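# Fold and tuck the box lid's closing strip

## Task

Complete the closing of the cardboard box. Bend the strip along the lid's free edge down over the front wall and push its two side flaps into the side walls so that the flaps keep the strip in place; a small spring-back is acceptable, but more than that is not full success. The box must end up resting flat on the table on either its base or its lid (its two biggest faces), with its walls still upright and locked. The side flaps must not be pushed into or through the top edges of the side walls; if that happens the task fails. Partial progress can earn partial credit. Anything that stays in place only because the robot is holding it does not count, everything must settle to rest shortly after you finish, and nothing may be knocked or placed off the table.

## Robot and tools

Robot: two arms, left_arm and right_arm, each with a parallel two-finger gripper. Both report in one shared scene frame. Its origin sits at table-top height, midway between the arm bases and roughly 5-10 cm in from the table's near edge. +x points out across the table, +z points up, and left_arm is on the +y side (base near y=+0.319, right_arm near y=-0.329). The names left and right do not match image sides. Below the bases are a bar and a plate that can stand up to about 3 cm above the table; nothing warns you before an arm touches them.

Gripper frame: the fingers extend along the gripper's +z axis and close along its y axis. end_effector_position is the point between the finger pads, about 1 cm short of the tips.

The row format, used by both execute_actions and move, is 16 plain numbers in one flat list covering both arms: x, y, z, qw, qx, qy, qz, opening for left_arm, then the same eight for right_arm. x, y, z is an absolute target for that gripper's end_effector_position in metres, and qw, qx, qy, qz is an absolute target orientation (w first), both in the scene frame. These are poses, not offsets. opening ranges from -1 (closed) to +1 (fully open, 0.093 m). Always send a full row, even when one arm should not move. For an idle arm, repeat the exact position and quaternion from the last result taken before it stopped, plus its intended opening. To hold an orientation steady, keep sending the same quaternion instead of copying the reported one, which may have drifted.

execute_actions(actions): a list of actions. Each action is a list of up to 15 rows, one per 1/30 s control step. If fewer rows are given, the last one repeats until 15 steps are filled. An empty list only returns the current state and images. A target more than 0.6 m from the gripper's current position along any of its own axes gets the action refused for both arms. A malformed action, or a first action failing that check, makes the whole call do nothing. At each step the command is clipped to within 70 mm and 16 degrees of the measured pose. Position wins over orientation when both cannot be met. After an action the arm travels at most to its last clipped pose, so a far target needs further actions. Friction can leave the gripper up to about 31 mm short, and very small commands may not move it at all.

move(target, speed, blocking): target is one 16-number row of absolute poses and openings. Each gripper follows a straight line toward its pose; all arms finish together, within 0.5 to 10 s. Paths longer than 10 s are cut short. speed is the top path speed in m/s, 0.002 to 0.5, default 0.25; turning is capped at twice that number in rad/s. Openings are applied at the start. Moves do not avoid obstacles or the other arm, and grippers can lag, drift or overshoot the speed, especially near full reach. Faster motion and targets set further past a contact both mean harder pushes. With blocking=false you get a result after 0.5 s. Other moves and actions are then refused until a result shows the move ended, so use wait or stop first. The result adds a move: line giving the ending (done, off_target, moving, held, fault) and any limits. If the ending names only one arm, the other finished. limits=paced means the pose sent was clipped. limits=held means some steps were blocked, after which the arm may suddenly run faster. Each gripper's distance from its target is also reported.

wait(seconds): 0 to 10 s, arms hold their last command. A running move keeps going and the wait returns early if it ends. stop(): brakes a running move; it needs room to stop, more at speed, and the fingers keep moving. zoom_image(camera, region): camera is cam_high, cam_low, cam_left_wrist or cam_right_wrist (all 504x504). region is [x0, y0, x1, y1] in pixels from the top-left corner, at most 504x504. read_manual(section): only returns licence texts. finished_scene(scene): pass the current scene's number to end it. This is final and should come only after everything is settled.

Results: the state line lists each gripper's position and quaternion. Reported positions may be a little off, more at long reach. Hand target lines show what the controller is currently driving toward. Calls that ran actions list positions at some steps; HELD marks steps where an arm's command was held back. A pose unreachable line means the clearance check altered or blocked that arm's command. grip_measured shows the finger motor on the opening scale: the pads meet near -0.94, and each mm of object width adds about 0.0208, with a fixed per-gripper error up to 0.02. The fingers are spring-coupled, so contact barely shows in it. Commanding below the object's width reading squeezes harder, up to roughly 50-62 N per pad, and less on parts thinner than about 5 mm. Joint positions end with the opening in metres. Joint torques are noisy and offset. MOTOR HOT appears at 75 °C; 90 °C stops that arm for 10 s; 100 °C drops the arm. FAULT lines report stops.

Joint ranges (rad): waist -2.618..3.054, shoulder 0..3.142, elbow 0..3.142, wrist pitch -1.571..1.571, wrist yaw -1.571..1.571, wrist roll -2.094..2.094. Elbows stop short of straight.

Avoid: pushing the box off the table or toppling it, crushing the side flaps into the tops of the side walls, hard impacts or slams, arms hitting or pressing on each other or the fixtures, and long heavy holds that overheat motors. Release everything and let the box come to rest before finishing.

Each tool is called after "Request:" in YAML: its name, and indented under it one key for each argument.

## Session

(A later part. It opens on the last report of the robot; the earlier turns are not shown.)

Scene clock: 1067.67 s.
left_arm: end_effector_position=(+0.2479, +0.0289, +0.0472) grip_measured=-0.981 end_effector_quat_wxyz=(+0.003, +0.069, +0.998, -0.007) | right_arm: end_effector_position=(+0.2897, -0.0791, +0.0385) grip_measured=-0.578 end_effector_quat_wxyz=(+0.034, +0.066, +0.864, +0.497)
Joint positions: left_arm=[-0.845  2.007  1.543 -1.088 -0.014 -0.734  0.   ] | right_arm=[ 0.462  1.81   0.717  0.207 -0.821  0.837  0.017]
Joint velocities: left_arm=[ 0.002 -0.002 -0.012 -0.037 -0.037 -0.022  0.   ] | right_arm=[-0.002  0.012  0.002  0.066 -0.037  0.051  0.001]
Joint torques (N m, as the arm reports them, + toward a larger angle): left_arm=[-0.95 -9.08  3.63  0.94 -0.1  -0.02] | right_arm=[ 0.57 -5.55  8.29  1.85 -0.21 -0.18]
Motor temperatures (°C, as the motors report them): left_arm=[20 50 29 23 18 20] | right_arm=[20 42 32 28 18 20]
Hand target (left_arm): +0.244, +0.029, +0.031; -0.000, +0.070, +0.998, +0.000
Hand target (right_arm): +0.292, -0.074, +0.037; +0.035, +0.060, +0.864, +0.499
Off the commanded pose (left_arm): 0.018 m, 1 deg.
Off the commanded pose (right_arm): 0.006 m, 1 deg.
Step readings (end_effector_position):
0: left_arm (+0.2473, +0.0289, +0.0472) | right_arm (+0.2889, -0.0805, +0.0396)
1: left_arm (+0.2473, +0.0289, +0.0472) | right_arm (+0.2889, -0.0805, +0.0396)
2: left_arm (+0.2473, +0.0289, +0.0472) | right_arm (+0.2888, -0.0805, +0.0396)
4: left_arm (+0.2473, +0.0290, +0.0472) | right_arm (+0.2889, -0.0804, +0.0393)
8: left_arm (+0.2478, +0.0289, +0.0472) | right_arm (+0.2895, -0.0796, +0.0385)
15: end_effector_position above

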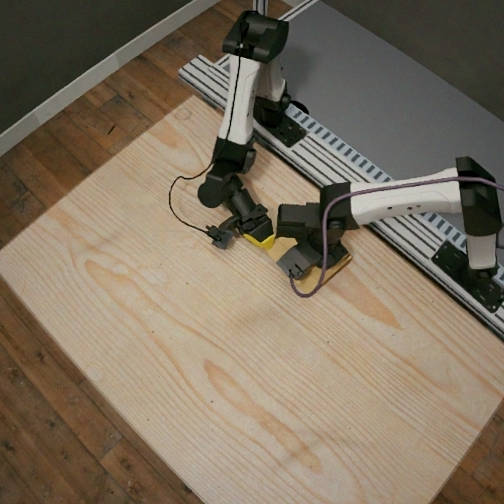

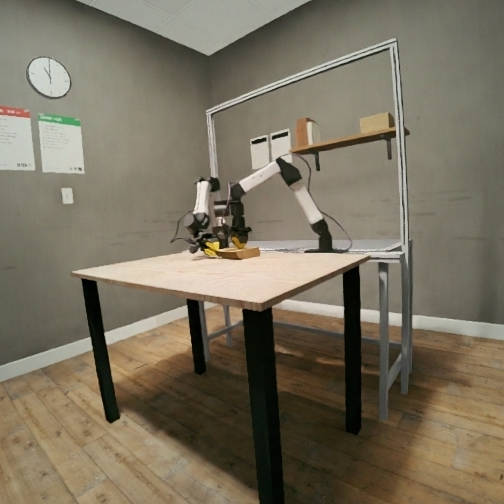

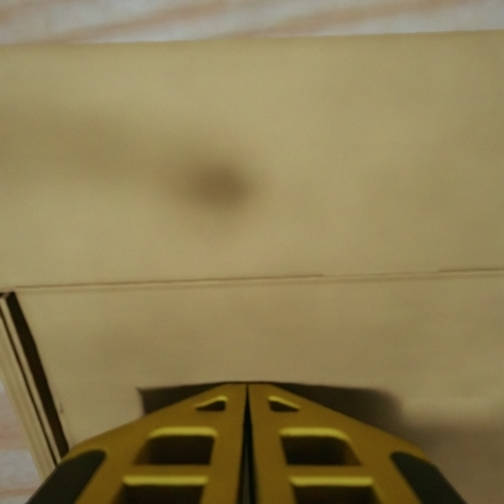

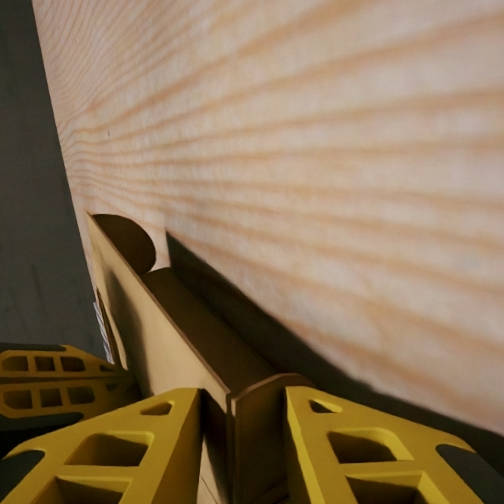

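Request:
execute_actions:
  actions:
    - [[0.244,0.028,0.030,0,0.07,0.9976,0,-1,0.292,-0.076,0.037,0.0349,0.0604,0.8639,0.4988,-0.55],[0.244,0.028,0.030,0,0.07,0.9976,0,-1,0.292,-0.077,0.037,0.0349,0.0604,0.8639,0.4988,-0.52],[0.244,0.028,0.030,0,0.07,0.9976,0,-1,0.292,-0.077,0.037,0.0349,0.0604,0.8639,0.4988,-0.49],[0.244,0.028,0.030,0,0.07,0.9976,0,-1,0.292,-0.077,0.037,0.0349,0.0604,0.8639,0.4988,-0.46]]

Request:
zoom_image:
  camera: "cam_right_wrist"
  region: [150, 280, 430, 504]

Scene clock: 1084.30 s.
left_arm: end_effector_position=(+0.2479, +0.0289, +0.0472) grip_measured=-0.981 end_effector_quat_wxyz=(+0.003, +0.069, +0.998, -0.007) | right_arm: end_effector_position=(+0.2896, -0.0791, +0.0384) grip_measured=-0.461 end_effector_quat_wxyz=(+0.033, +0.066, +0.864, +0.497)
Joint positions: left_arm=[-0.845  2.007  1.543 -1.088 -0.014 -0.734  0.   ] | right_arm=[ 0.462  1.811  0.717  0.207 -0.821  0.837  0.023]
Joint velocities: left_arm=[ 0.002  0.027 -0.012  0.007 -0.007  0.037  0.   ] | right_arm=[-0.002 -0.002 -0.007 -0.037  0.051 -0.022 -0.001]
Joint torques (N m, as the arm reports them, + toward a larger angle): left_arm=[-0.83 -9.14  3.56  0.9  -0.07 -0.03] | right_arm=[-0.17 -5.73  8.11  1.76 -0.28 -0.27]
Motor temperatures (°C, as the motors report them): left_arm=[20 49 29 23 18 20] | right_arm=[20 41 32 28 18 20]
Hand target (left_arm): +0.244, +0.029, +0.031; -0.000, +0.070, +0.998, +0.000
Hand target (right_arm): +0.292, -0.077, +0.037; +0.035, +0.061, +0.864, +0.499
Off the commanded pose (left_arm): 0.018 m, 1 deg.
Off the commanded pose (right_arm): 0.004 m, 1 deg.
Step readings (end_effector_position):
0: left_arm (+0.2479, +0.0289, +0.0472) | right_arm (+0.2896, -0.0791, +0.0384)
1: left_arm (+0.2479, +0.0289, +0.0472) | right_arm (+0.2896, -0.0791, +0.0384)
2: left_arm (+0.2479, +0.0289, +0.0472) | right_arm (+0.2896, -0.0791, +0.0384)
4: left_arm (+0.2479, +0.0289, +0.0472) | right_arm (+0.2896, -0.0791, +0.0384)
8: left_arm (+0.2479, +0.0289, +0.0472) | right_arm (+0.2896, -0.0791, +0.0384)
15: end_effector_position above

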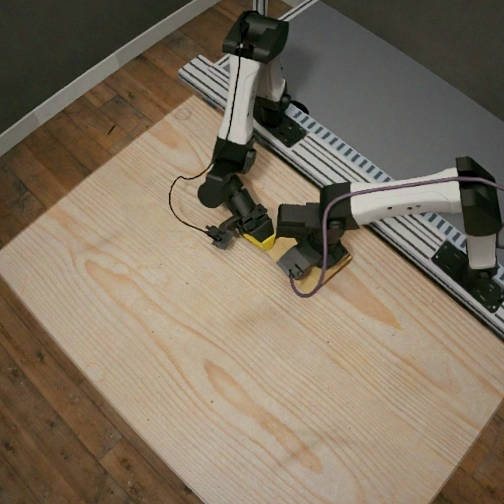

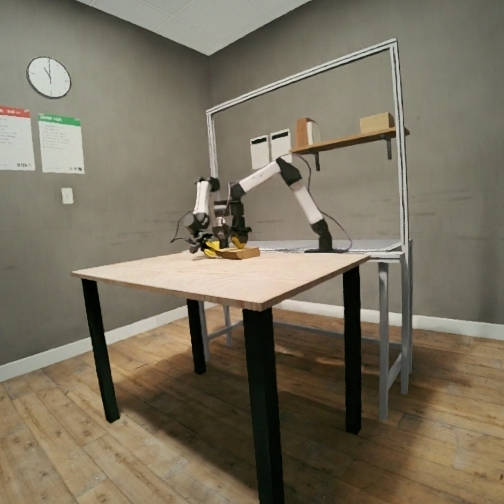

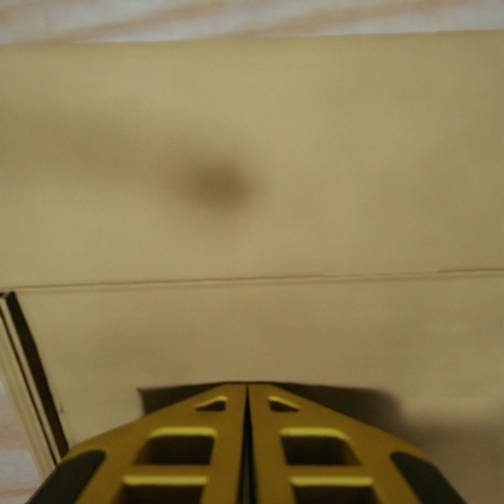

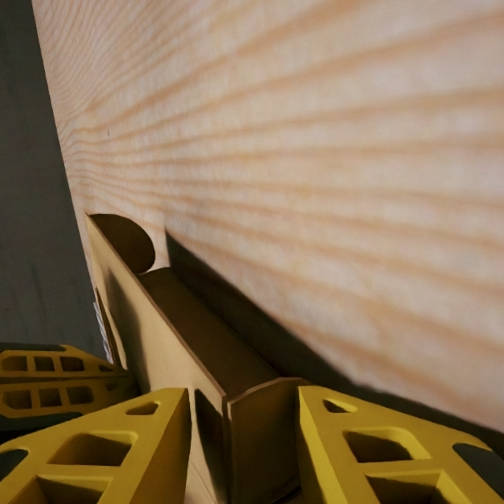

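Region (150, 280, 430, 504) of cam_right_wrist's 504x504 image, scaled by 1.800, with more detail than that image has; it fills the top 403 rows of this view, and the rest is white.

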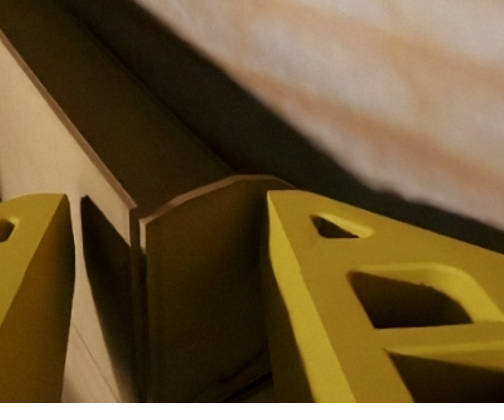

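Request:
execute_actions:
  actions:
    - [[0.244,0.028,0.030,0,0.07,0.9976,0,-1,0.2915,-0.0775,0.036,0.0349,0.0604,0.8639,0.4988,-0.47],[0.244,0.028,0.030,0,0.07,0.9976,0,-1,0.2915,-0.0775,0.0355,0.0349,0.0604,0.8639,0.4988,-0.47],[0.244,0.028,0.030,0,0.07,0.9976,0,-1,0.291,-0.078,0.035,0.0349,0.0604,0.8639,0.4988,-0.47],[0.244,0.028,0.030,0,0.07,0.9976,0,-1,0.291,-0.078,0.0345,0.0349,0.0604,0.8639,0.4988,-0.47],[0.244,0.028,0.030,0,0.07,0.9976,0,-1,0.291,-0.078,0.034,0.0349,0.0604,0.8639,0.4988,-0.47],[0.244,0.028,0.030,0,0.07,0.9976,0,-1,0.291,-0.078,0.0335,0.0349,0.0604,0.8639,0.4988,-0.47],[0.244,0.028,0.030,0,0.07,0.9976,0,-1,0.291,-0.078,0.033,0.0349,0.0604,0.8639,0.4988,-0.47],[0.244,0.028,0.030,0,0.07,0.9976,0,-1,0.291,-0.078,0.0325,0.0349,0.0604,0.8639,0.4988,-0.47],[0.244,0.028,0.030,0,0.07,0.9976,0,-1,0.291,-0.078,0.032,0.0349,0.0604,0.8639,0.4988,-0.47]]

Request:
zoom_image:
  camera: "cam_right_wrist"
  region: [60, 180, 430, 504]

Scene clock: 1098.63 s.
left_arm: end_effector_position=(+0.2480, +0.0289, +0.0472) grip_measured=-0.981 end_effector_quat_wxyz=(+0.003, +0.069, +0.998, -0.007) | right_arm: end_effector_position=(+0.2897, -0.0783, +0.0365) grip_measured=-0.468 end_effector_quat_wxyz=(+0.032, +0.065, +0.863, +0.499)
Joint positions: left_arm=[-0.845  2.007  1.543 -1.088 -0.014 -0.734  0.   ] | right_arm=[ 0.462  1.822  0.717  0.219 -0.827  0.837  0.023]
Joint velocities: left_arm=[-0.012 -0.002  0.002  0.037  0.022  0.037  0.   ] | right_arm=[ 0.002 -0.012  0.002  0.007 -0.051 -0.022 -0.   ]
Joint torques (N m, as the arm reports them, + toward a larger angle): left_arm=[-0.88 -9.16  3.55  0.89 -0.11 -0.01] | right_arm=[-0.35 -5.65  6.91  1.86 -0.29 -0.3 ]
Motor temperatures (°C, as the motors report them): left_arm=[20 49 29 23 18 20] | right_arm=[20 41 32 28 18 20]
Hand target (left_arm): +0.244, +0.029, +0.031; -0.000, +0.070, +0.998, +0.000
Hand target (right_arm): +0.291, -0.078, +0.032; +0.035, +0.060, +0.864, +0.499
Off the commanded pose (left_arm): 0.018 m, 1 deg.
Off the commanded pose (right_arm): 0.005 m, 1 deg.
Step readings (end_effector_position):
0: left_arm (+0.2479, +0.0289, +0.0472) | right_arm (+0.2896, -0.0791, +0.0384)
1: left_arm (+0.2479, +0.0289, +0.0472) | right_arm (+0.2896, -0.0791, +0.0384)
2: left_arm (+0.2479, +0.0289, +0.0472) | right_arm (+0.2896, -0.0791, +0.0384)
4: left_arm (+0.2479, +0.0289, +0.0472) | right_arm (+0.2896, -0.0791, +0.0382)
8: left_arm (+0.2479, +0.0289, +0.0472) | right_arm (+0.2896, -0.0788, +0.0364)
15: end_effector_position above

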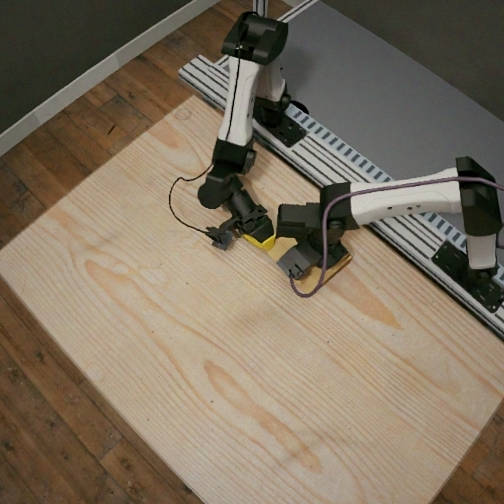

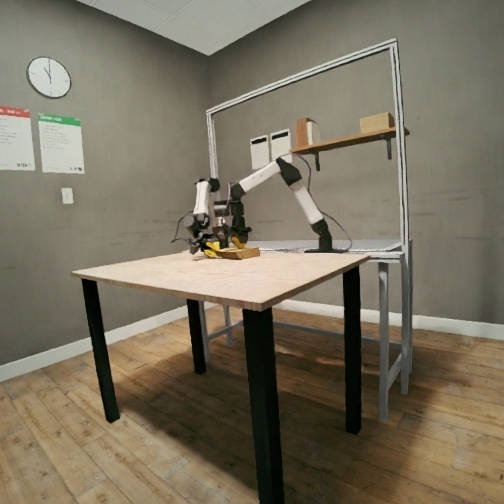

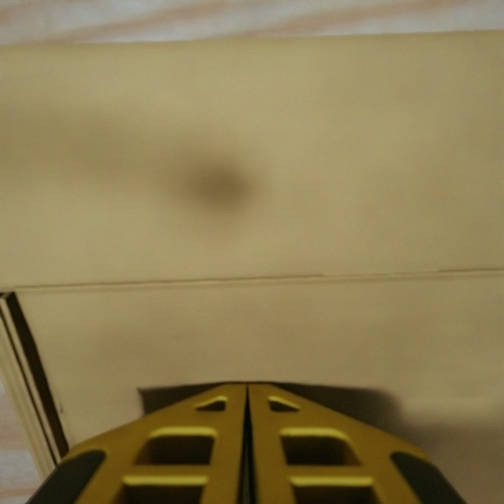

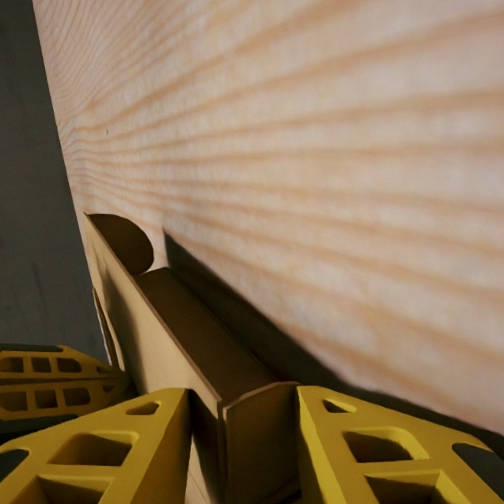

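Region (60, 180, 430, 504) of cam_right_wrist's 504x504 image, scaled by 1.362, with more detail than that image has; it fills the top 441 rows of this view, and the rest is white.

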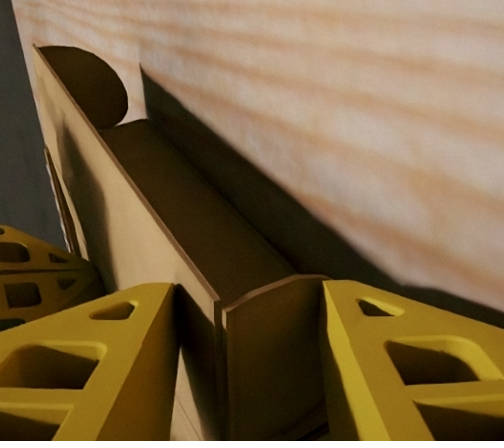

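Request:
execute_actions:
  actions:
    - [[0.244,0.028,0.030,0,0.07,0.9976,0,-1,0.291,-0.0785,0.0315,0.0349,0.0604,0.8639,0.4988,-0.46],[0.244,0.028,0.030,0,0.07,0.9976,0,-1,0.291,-0.0785,0.031,0.0349,0.0604,0.8639,0.4988,-0.46],[0.244,0.028,0.030,0,0.07,0.9976,0,-1,0.291,-0.079,0.0305,0.0349,0.0604,0.8639,0.4988,-0.45],[0.244,0.028,0.030,0,0.07,0.9976,0,-1,0.291,-0.079,0.030,0.0349,0.0604,0.8639,0.4988,-0.45],[0.244,0.028,0.030,0,0.07,0.9976,0,-1,0.291,-0.0795,0.0295,0.0349,0.0604,0.8639,0.4988,-0.45],[0.244,0.028,0.030,0,0.07,0.9976,0,-1,0.291,-0.0795,0.029,0.0349,0.0604,0.8639,0.4988,-0.45],[0.244,0.028,0.030,0,0.07,0.9976,0,-1,0.291,-0.080,0.0285,0.0349,0.0604,0.8639,0.4988,-0.45],[0.244,0.028,0.030,0,0.07,0.9976,0,-1,0.291,-0.080,0.028,0.0349,0.0604,0.8639,0.4988,-0.45]]

Request:
zoom_image:
  camera: "cam_right_wrist"
  region: [60, 180, 430, 504]

Scene clock: 1113.20 s.
left_arm: end_effector_position=(+0.2482, +0.0288, +0.0472) grip_measured=-0.981 end_effector_quat_wxyz=(+0.003, +0.069, +0.998, -0.007) | right_arm: end_effector_position=(+0.2903, -0.0779, +0.0356) grip_measured=-0.451 end_effector_quat_wxyz=(+0.032, +0.061, +0.861, +0.503)
Joint positions: left_arm=[-0.845  2.007  1.543 -1.087 -0.015 -0.734  0.   ] | right_arm=[ 0.459  1.833  0.717  0.234 -0.838  0.831  0.024]
Joint velocities: left_arm=[-0.012  0.002  0.022  0.051 -0.037 -0.066  0.   ] | right_arm=[-0.002 -0.007  0.007 -0.022 -0.007  0.022 -0.001]
Joint torques (N m, as the arm reports them, + toward a larger angle): left_arm=[-0.97 -9.12  3.51  0.93 -0.07 -0.02] | right_arm=[-0.62 -5.61  6.27  1.8  -0.17 -0.3 ]
Motor temperatures (°C, as the motors report them): left_arm=[20 49 29 23 18 20] | right_arm=[20 41 31 28 18 20]
Hand target (left_arm): +0.244, +0.029, +0.031; -0.000, +0.070, +0.998, +0.000
Hand target (right_arm): +0.291, -0.080, +0.028; +0.035, +0.061, +0.864, +0.499
Off the commanded pose (left_arm): 0.018 m, 1 deg.
Off the commanded pose (right_arm): 0.008 m, 1 deg.
Step readings (end_effector_position):
0: left_arm (+0.2480, +0.0289, +0.0472) | right_arm (+0.2897, -0.0782, +0.0365)
1: left_arm (+0.2480, +0.0289, +0.0472) | right_arm (+0.2897, -0.0782, +0.0365)
2: left_arm (+0.2480, +0.0289, +0.0472) | right_arm (+0.2898, -0.0782, +0.0365)
4: left_arm (+0.2480, +0.0289, +0.0472) | right_arm (+0.2899, -0.0782, +0.0363)
8: left_arm (+0.2481, +0.0289, +0.0472) | right_arm (+0.2902, -0.0780, +0.0356)
15: end_effector_position above

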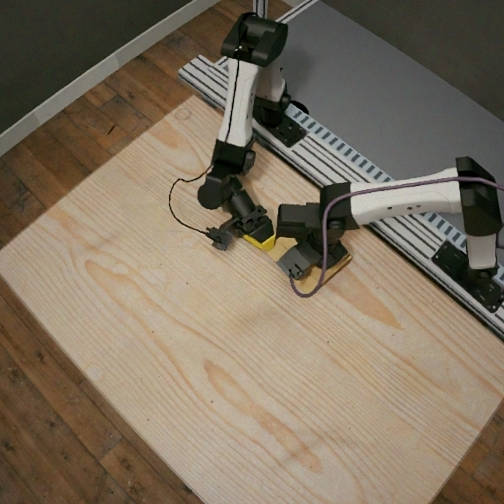

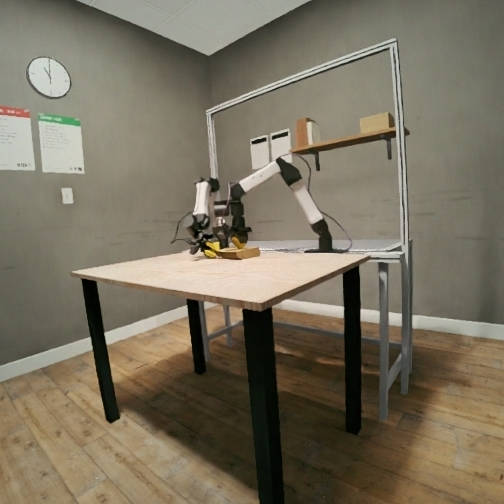

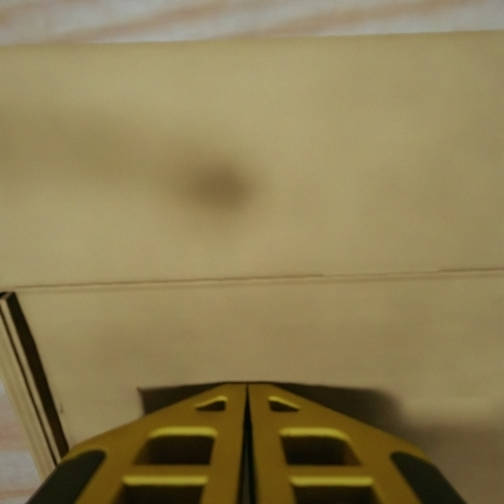

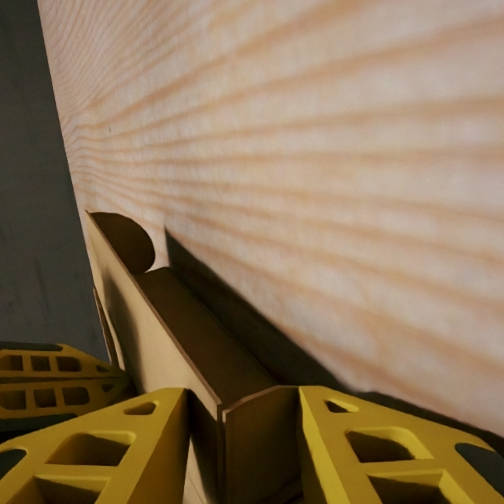

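Region (60, 180, 430, 504) of cam_right_wrist's 504x504 image, scaled by 1.362, with more detail than that image has; it fills the top 441 rows of this view, and the rest is white.

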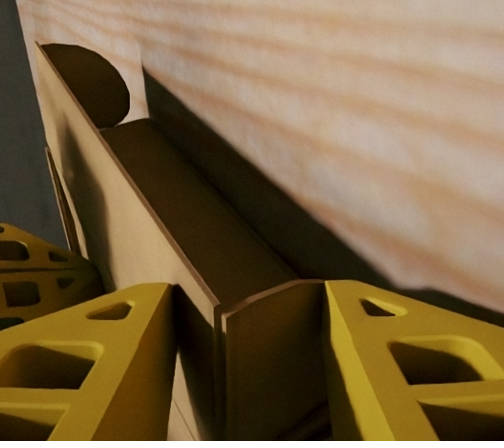

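Request:
execute_actions:
  actions:
    - [[0.244,0.028,0.030,0,0.07,0.9976,0,-1,0.2905,-0.0795,0.0278,0.0349,0.0604,0.8639,0.4988,-0.45],[0.244,0.028,0.030,0,0.07,0.9976,0,-1,0.2905,-0.079,0.0275,0.0349,0.0604,0.8639,0.4988,-0.45],[0.244,0.028,0.030,0,0.07,0.9976,0,-1,0.290,-0.079,0.0272,0.0349,0.0604,0.8639,0.4988,-0.45],[0.244,0.028,0.030,0,0.07,0.9976,0,-1,0.290,-0.079,0.027,0.0349,0.0604,0.8639,0.4988,-0.45],[0.244,0.028,0.030,0,0.07,0.9976,0,-1,0.2895,-0.079,0.0267,0.0349,0.0604,0.8639,0.4988,-0.45],[0.244,0.028,0.030,0,0.07,0.9976,0,-1,0.2895,-0.079,0.0264,0.0349,0.0604,0.8639,0.4988,-0.45],[0.244,0.028,0.030,0,0.07,0.9976,0,-1,0.289,-0.079,0.026,0.0349,0.0604,0.8639,0.4988,-0.45]]

Request:
zoom_image:
  camera: "cam_right_wrist"
  region: [60, 180, 430, 504]

Scene clock: 1132.40 s.
left_arm: end_effector_position=(+0.2482, +0.0288, +0.0472) grip_measured=-0.981 end_effector_quat_wxyz=(+0.003, +0.069, +0.998, -0.007) | right_arm: end_effector_position=(+0.2910, -0.0776, +0.0361) grip_measured=-0.451 end_effector_quat_wxyz=(+0.034, +0.059, +0.861, +0.504)
Joint positions: left_arm=[-0.845  2.007  1.543 -1.087 -0.015 -0.734  0.   ] | right_arm=[ 0.459  1.833  0.717  0.239 -0.838  0.83   0.024]
Joint velocities: left_arm=[-0.012 -0.022  0.022  0.037  0.007 -0.051  0.   ] | right_arm=[-0.007 -0.007 -0.007 -0.051 -0.007 -0.037 -0.001]
Joint torques (N m, as the arm reports them, + toward a larger angle): left_arm=[-0.87 -9.19  3.59  0.92 -0.11 -0.03] | right_arm=[-0.17 -5.39  5.29  1.94 -0.16 -0.27]
Motor temperatures (°C, as the motors report them): left_arm=[20 49 29 23 18 20] | right_arm=[20 41 30 29 18 20]
Hand target (left_arm): +0.244, +0.029, +0.031; -0.000, +0.070, +0.998, +0.000
Hand target (right_arm): +0.289, -0.079, +0.026; +0.035, +0.060, +0.864, +0.499
Off the commanded pose (left_arm): 0.018 m, 1 deg.
Off the commanded pose (right_arm): 0.010 m, 1 deg.
Step readings (end_effector_position):
0: left_arm (+0.2482, +0.0288, +0.0472) | right_arm (+0.2904, -0.0779, +0.0356)
1: left_arm (+0.2482, +0.0288, +0.0472) | right_arm (+0.2904, -0.0778, +0.0356)
2: left_arm (+0.2482, +0.0288, +0.0472) | right_arm (+0.2905, -0.0778, +0.0357)
4: left_arm (+0.2482, +0.0288, +0.0472) | right_arm (+0.2905, -0.0778, +0.0357)
8: left_arm (+0.2482, +0.0288, +0.0472) | right_arm (+0.2908, -0.0777, +0.0360)
15: end_effector_position above

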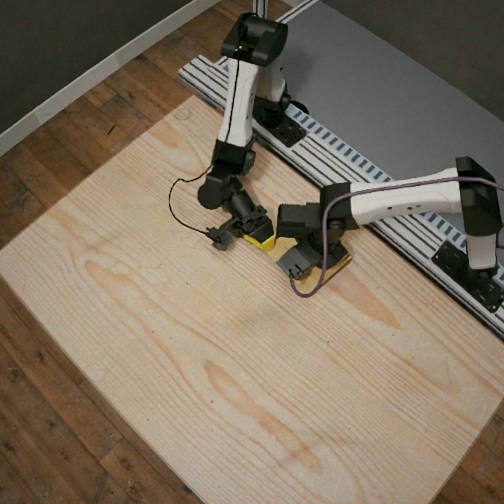

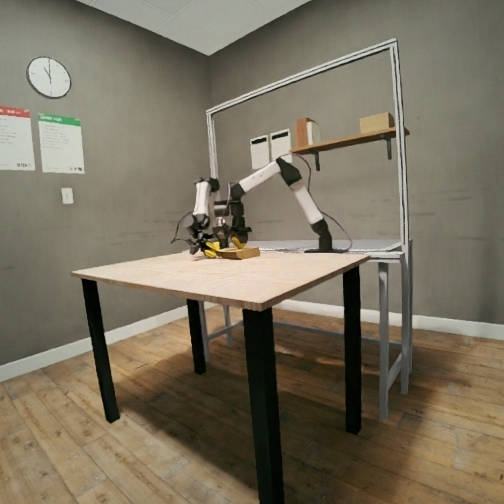

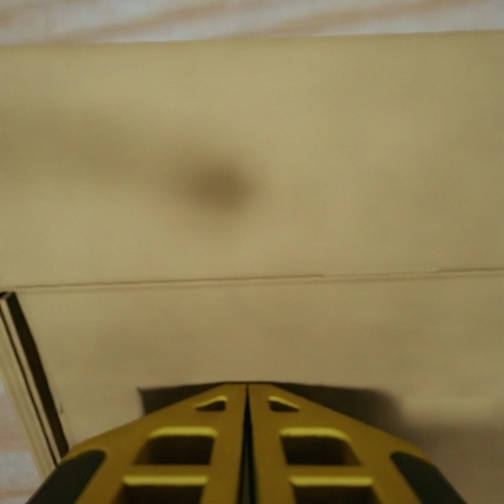

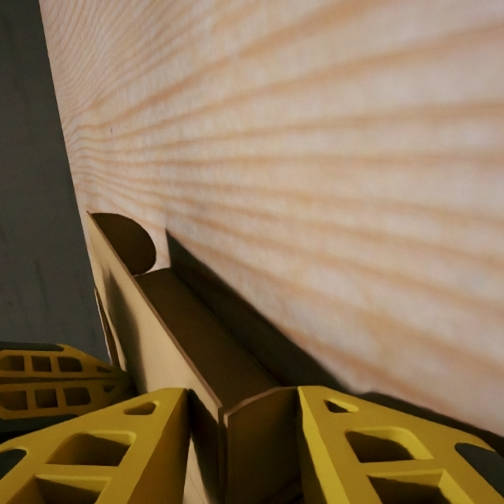

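Region (60, 180, 430, 504) of cam_right_wrist's 504x504 image, scaled by 1.362, with more detail than that image has; it fills the top 441 rows of this view, and the rest is white.

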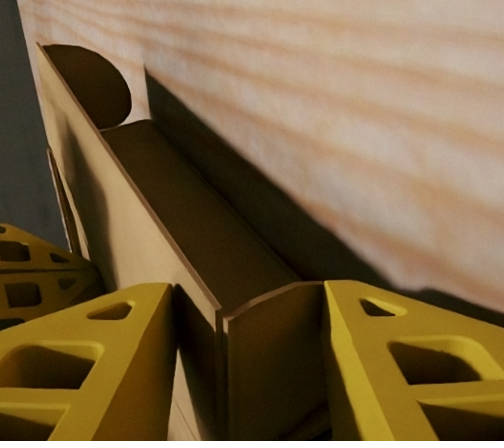

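Request:
execute_actions:
  actions:
    - [[0.244,0.028,0.030,0,0.07,0.9976,0,-1,0.289,-0.079,0.026,0.0349,0.0604,0.8639,0.4988,-0.42],[0.244,0.028,0.030,0,0.07,0.9976,0,-1,0.289,-0.079,0.026,0.0349,0.0604,0.8639,0.4988,-0.40],[0.244,0.028,0.030,0,0.07,0.9976,0,-1,0.289,-0.079,0.026,0.0349,0.0604,0.8639,0.4988,-0.38],[0.244,0.028,0.030,0,0.07,0.9976,0,-1,0.289,-0.079,0.026,0.0349,0.0604,0.8639,0.4988,-0.38],[0.244,0.028,0.030,0,0.07,0.9976,0,-1,0.289,-0.079,0.026,0.0349,0.0604,0.8639,0.4988,-0.38],[0.244,0.028,0.030,0,0.07,0.9976,0,-1,0.2885,-0.079,0.0257,0.0349,0.0604,0.8639,0.4988,-0.38],[0.244,0.028,0.030,0,0.07,0.9976,0,-1,0.288,-0.079,0.0254,0.0349,0.0604,0.8639,0.4988,-0.38],[0.244,0.028,0.030,0,0.07,0.9976,0,-1,0.2875,-0.079,0.025,0.0349,0.0604,0.8639,0.4988,-0.38]]

Request:
zoom_image:
  camera: "cam_right_wrist"
  region: [60, 180, 430, 504]

Scene clock: 1143.90 s.
left_arm: end_effector_position=(+0.2482, +0.0288, +0.0472) grip_measured=-0.981 end_effector_quat_wxyz=(+0.003, +0.069, +0.998, -0.007) | right_arm: end_effector_position=(+0.2924, -0.0774, +0.0350) grip_measured=-0.381 end_effector_quat_wxyz=(+0.037, +0.059, +0.861, +0.504)
Joint positions: left_arm=[-0.845  2.007  1.543 -1.087 -0.015 -0.734  0.   ] | right_arm=[ 0.459  1.839  0.717  0.25  -0.835  0.83   0.027]
Joint velocities: left_arm=[-0.017  0.002 -0.012  0.037  0.007 -0.007  0.   ] | right_arm=[ 0.012  0.002 -0.012  0.037  0.007  0.051 -0.001]
Joint torques (N m, as the arm reports them, + toward a larger angle): left_arm=[-1.02 -9.19  3.56  0.89 -0.11 -0.04] | right_arm=[-0.12 -5.9   4.55  1.88 -0.17 -0.25]
Motor temperatures (°C, as the motors report them): left_arm=[20 49 28 23 18 20] | right_arm=[20 40 30 29 18 20]
Hand target (left_arm): +0.244, +0.029, +0.031; -0.000, +0.070, +0.998, +0.000
Hand target (right_arm): +0.287, -0.079, +0.025; +0.035, +0.060, +0.864, +0.499
Off the commanded pose (left_arm): 0.018 m, 1 deg.
Off the commanded pose (right_arm): 0.011 m, 1 deg.
Step readings (end_effector_position):
0: left_arm (+0.2482, +0.0288, +0.0472) | right_arm (+0.2910, -0.0776, +0.0361)
1: left_arm (+0.2482, +0.0288, +0.0472) | right_arm (+0.2910, -0.0776, +0.0361)
2: left_arm (+0.2482, +0.0288, +0.0472) | right_arm (+0.2912, -0.0776, +0.0355)
4: left_arm (+0.2482, +0.0288, +0.0472) | right_arm (+0.2913, -0.0776, +0.0344)
8: left_arm (+0.2482, +0.0288, +0.0472) | right_arm (+0.2919, -0.0774, +0.0348)
15: end_effector_position above

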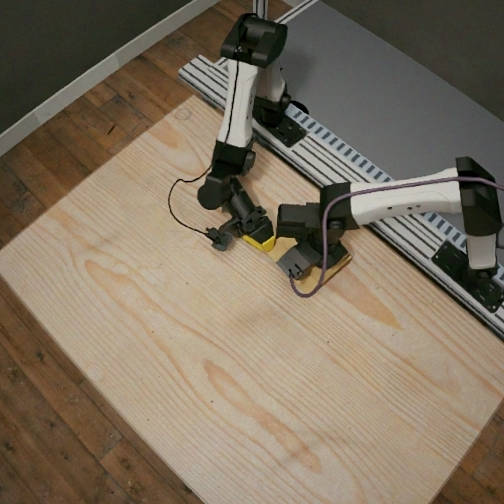

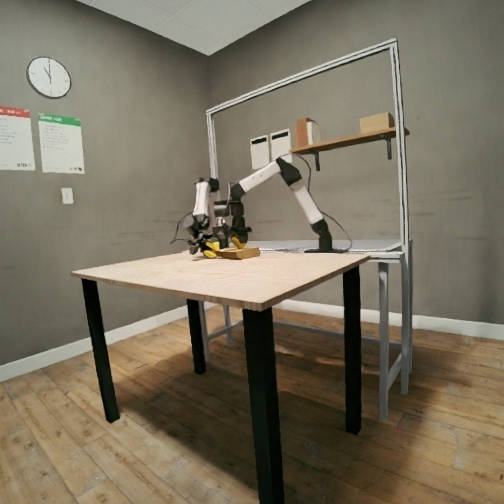

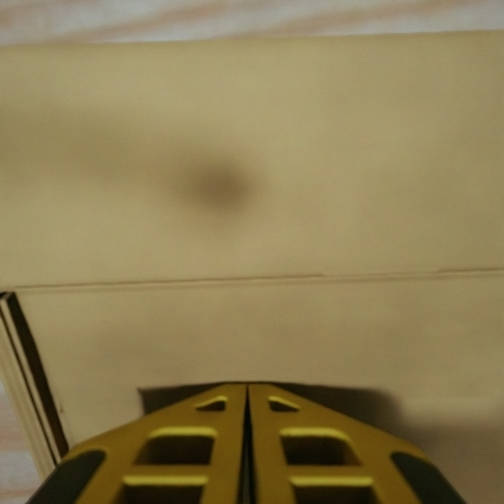

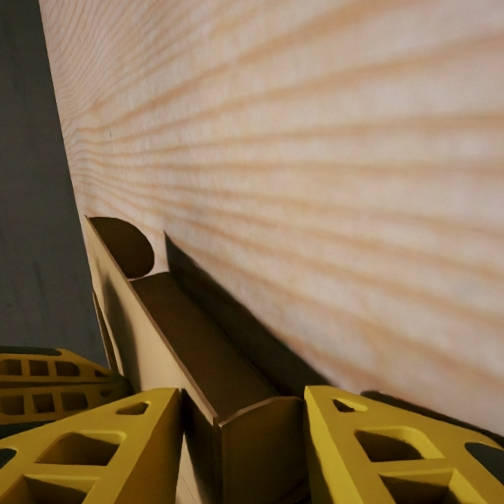

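Region (60, 180, 430, 504) of cam_right_wrist's 504x504 image, scaled by 1.362, with more detail than that image has; it fills the top 441 rows of this view, and the rest is white.

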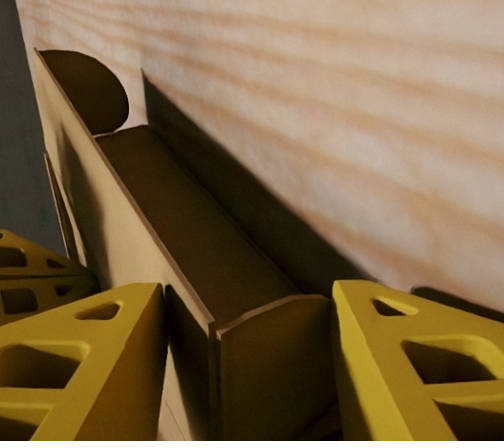

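Request:
zoom_image:
  camera: "cam_low"
  region: [185, 225, 275, 270]

Request:
zoom_image:
  camera: "cam_right_wrist"
  region: [190, 380, 330, 504]

Region (185, 225, 275, 270) of cam_low's 504x504 image, scaled by 5.600, with more detail than that image has.

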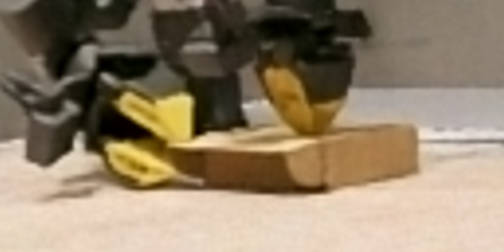

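Region (190, 380, 330, 504) of cam_right_wrist's 504x504 image, scaled by 3.600, with more detail than that image has; it fills the top 446 rows of this view, and the rest is white.

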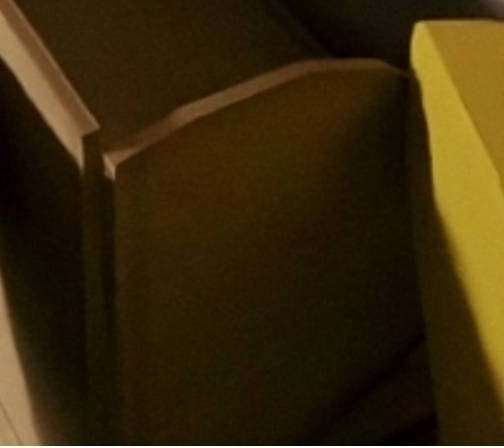

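Request:
execute_actions:
  actions:
    - [[0.244,0.028,0.030,0,0.07,0.9976,0,-1,0.2875,-0.079,0.025,0.0349,0.0604,0.8639,0.4988,-0.37],[0.244,0.028,0.030,0,0.07,0.9976,0,-1,0.2875,-0.079,0.025,0.0349,0.0604,0.8639,0.4988,-0.36],[0.244,0.028,0.030,0,0.07,0.9976,0,-1,0.2875,-0.079,0.025,0.0349,0.0604,0.8639,0.4988,-0.35],[0.244,0.028,0.030,0,0.07,0.9976,0,-1,0.2875,-0.079,0.025,0.0349,0.0604,0.8639,0.4988,-0.34],[0.244,0.028,0.030,0,0.07,0.9976,0,-1,0.2875,-0.079,0.025,0.0349,0.0604,0.8639,0.4988,-0.33],[0.244,0.028,0.030,0,0.07,0.9976,0,-1,0.2875,-0.079,0.025,0.0349,0.0604,0.8639,0.4988,-0.32]]

Request:
zoom_image:
  camera: "cam_right_wrist"
  region: [190, 380, 330, 504]

Scene clock: 1168.23 s.
left_arm: end_effector_position=(+0.2482, +0.0288, +0.0472) grip_measured=-0.981 end_effector_quat_wxyz=(+0.003, +0.069, +0.998, -0.007) | right_arm: end_effector_position=(+0.2930, -0.0777, +0.0346) grip_measured=-0.321 end_effector_quat_wxyz=(+0.039, +0.060, +0.861, +0.503)
Joint positions: left_arm=[-0.845  2.007  1.543 -1.087 -0.015 -0.734  0.   ] | right_arm=[ 0.459  1.839  0.717  0.251 -0.831  0.83   0.03 ]
Joint velocities: left_arm=[-0.012 -0.027  0.002  0.095  0.022  0.007  0.   ] | right_arm=[ 0.002 -0.017 -0.017  0.022 -0.022  0.051  0.001]
Joint torques (N m, as the arm reports them, + toward a larger angle): left_arm=[-0.92 -9.14  3.51  0.88 -0.08 -0.03] | right_arm=[-0.07 -5.86  4.51  1.92 -0.22 -0.24]
Motor temperatures (°C, as the motors report them): left_arm=[20 49 28 23 18 20] | right_arm=[20 41 28 29 18 20]
Hand target (left_arm): +0.244, +0.029, +0.031; -0.000, +0.070, +0.998, +0.000
Hand target (right_arm): +0.287, -0.079, +0.025; +0.035, +0.060, +0.864, +0.499
Off the commanded pose (left_arm): 0.018 m, 1 deg.
Off the commanded pose (right_arm): 0.011 m, 1 deg.
Step readings (end_effector_position):
0: left_arm (+0.2482, +0.0288, +0.0472) | right_arm (+0.2925, -0.0774, +0.0350)
1: left_arm (+0.2482, +0.0288, +0.0472) | right_arm (+0.2925, -0.0774, +0.0350)
2: left_arm (+0.2482, +0.0288, +0.0472) | right_arm (+0.2926, -0.0775, +0.0349)
4: left_arm (+0.2482, +0.0288, +0.0472) | right_arm (+0.2927, -0.0775, +0.0348)
8: left_arm (+0.2482, +0.0288, +0.0472) | right_arm (+0.2929, -0.0776, +0.0347)
15: end_effector_position above

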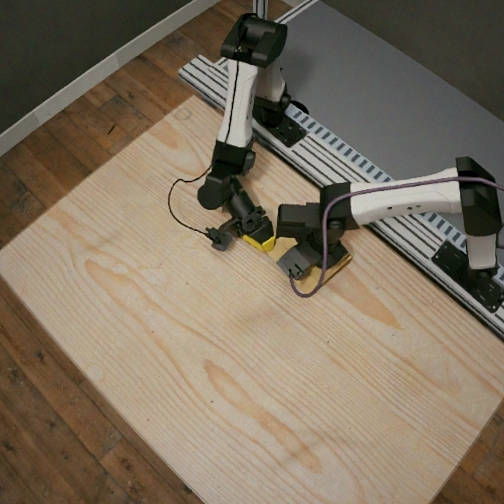

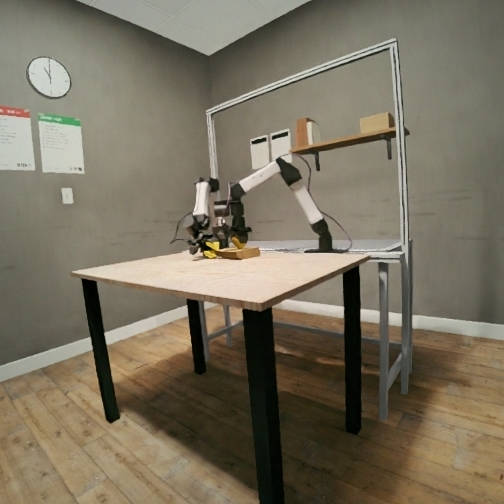

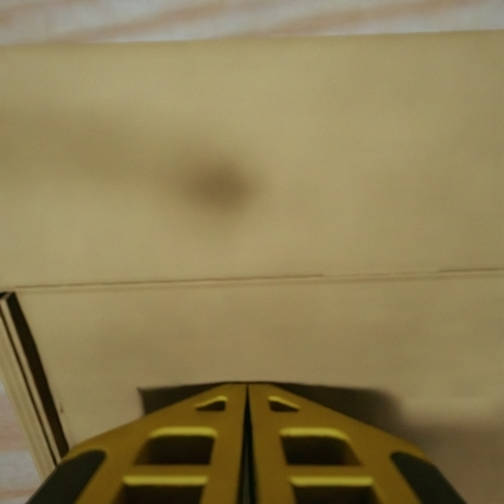

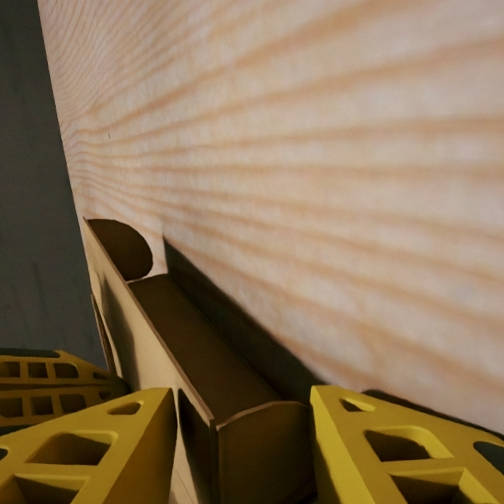

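Region (190, 380, 330, 504) of cam_right_wrist's 504x504 image, scaled by 3.600, with more detail than that image has; it fills the top 446 rows of this view, and the rest is white.

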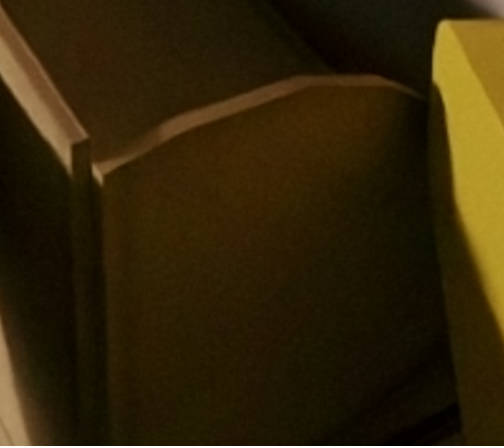

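Request:
execute_actions:
  actions:
    - [[0.244,0.028,0.030,0,0.07,0.9976,0,-1,0.2875,-0.079,0.025,0.0349,0.0604,0.8639,0.4988,-0.34],[0.244,0.028,0.030,0,0.07,0.9976,0,-1,0.2875,-0.079,0.025,0.0349,0.0604,0.8639,0.4988,-0.36],[0.244,0.028,0.030,0,0.07,0.9976,0,-1,0.2875,-0.079,0.025,0.0349,0.0604,0.8639,0.4988,-0.38],[0.244,0.028,0.030,0,0.07,0.9976,0,-1,0.2875,-0.079,0.025,0.0349,0.0604,0.8639,0.4988,-0.40],[0.244,0.028,0.030,0,0.07,0.9976,0,-1,0.2875,-0.079,0.025,0.0349,0.0604,0.8639,0.4988,-0.41],[0.244,0.028,0.030,0,0.07,0.9976,0,-1,0.2875,-0.079,0.025,0.0349,0.0604,0.8639,0.4988,-0.41],[0.244,0.028,0.030,0,0.07,0.9976,0,-1,0.287,-0.079,0.0247,0.0349,0.0604,0.8639,0.4988,-0.41],[0.244,0.028,0.030,0,0.07,0.9976,0,-1,0.2865,-0.079,0.0244,0.0349,0.0604,0.8639,0.4988,-0.41],[0.244,0.028,0.030,0,0.07,0.9976,0,-1,0.286,-0.079,0.0241,0.0349,0.0604,0.8639,0.4988,-0.41],[0.244,0.028,0.030,0,0.07,0.9976,0,-1,0.2855,-0.079,0.0238,0.0349,0.0604,0.8639,0.4988,-0.41],[0.244,0.028,0.030,0,0.07,0.9976,0,-1,0.285,-0.079,0.0235,0.0349,0.0604,0.8639,0.4988,-0.41]]

Request:
zoom_image:
  camera: "cam_right_wrist"
  region: [60, 180, 430, 504]

Scene clock: 1186.77 s.
left_arm: end_effector_position=(+0.2482, +0.0288, +0.0472) grip_measured=-0.981 end_effector_quat_wxyz=(+0.003, +0.069, +0.998, -0.007) | right_arm: end_effector_position=(+0.2929, -0.0777, +0.0347) grip_measured=-0.408 end_effector_quat_wxyz=(+0.046, +0.056, +0.859, +0.506)
Joint positions: left_arm=[-0.845  2.007  1.543 -1.087 -0.015 -0.734  0.   ] | right_arm=[ 0.459  1.839  0.704  0.281 -0.831  0.83   0.026]
Joint velocities: left_arm=[ 0.012  0.007 -0.007 -0.007  0.051 -0.007  0.   ] | right_arm=[ 0.002 -0.022  0.002  0.095 -0.037  0.007 -0.   ]
Joint torques (N m, as the arm reports them, + toward a larger angle): left_arm=[-0.95 -9.13  3.56  0.89 -0.08  0.  ] | right_arm=[ 0.12 -5.95  4.67  1.7  -0.19 -0.21]
Motor temperatures (°C, as the motors report them): left_arm=[20 49 28 23 18 20] | right_arm=[20 41 28 29 18 20]
Hand target (left_arm): +0.244, +0.029, +0.031; -0.000, +0.070, +0.998, +0.000
Hand target (right_arm): +0.285, -0.079, +0.024; +0.035, +0.060, +0.864, +0.499
Off the commanded pose (left_arm): 0.018 m, 1 deg.
Off the commanded pose (right_arm): 0.014 m, 2 deg.
Step readings (end_effector_position):
0: left_arm (+0.2482, +0.0288, +0.0472) | right_arm (+0.2930, -0.0777, +0.0346)
1: left_arm (+0.2482, +0.0288, +0.0472) | right_arm (+0.2930, -0.0777, +0.0346)
2: left_arm (+0.2482, +0.0288, +0.0472) | right_arm (+0.2930, -0.0777, +0.0346)
4: left_arm (+0.2482, +0.0288, +0.0472) | right_arm (+0.2931, -0.0777, +0.0346)
8: left_arm (+0.2482, +0.0288, +0.0472) | right_arm (+0.2930, -0.0776, +0.0347)
15: end_effector_position above

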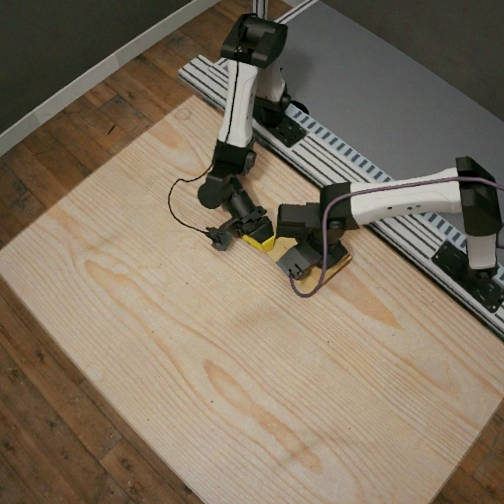

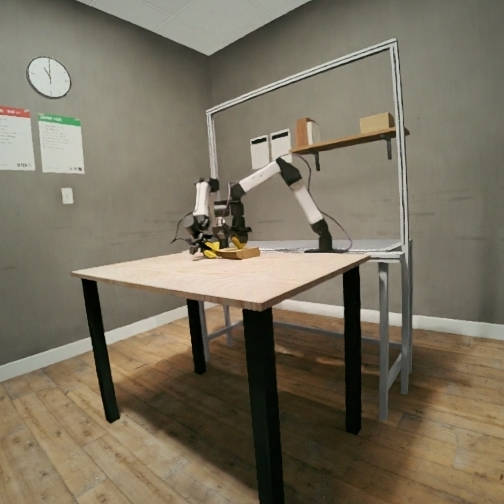

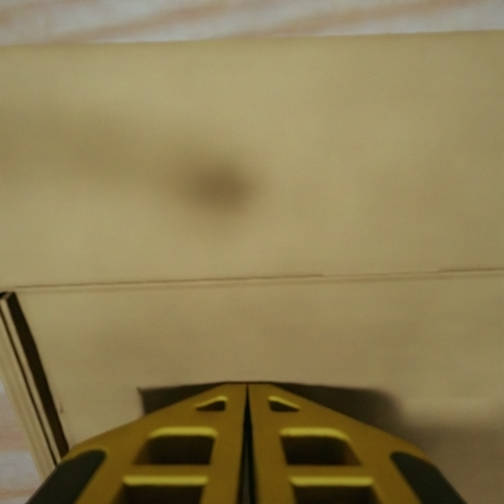

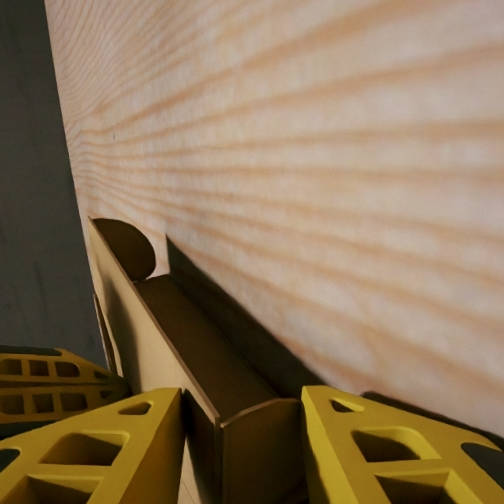

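Region (60, 180, 430, 504) of cam_right_wrist's 504x504 image, scaled by 1.362, with more detail than that image has; it fills the top 441 rows of this view, and the rest is white.

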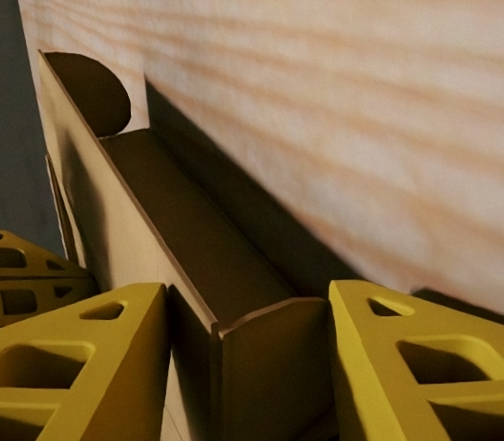

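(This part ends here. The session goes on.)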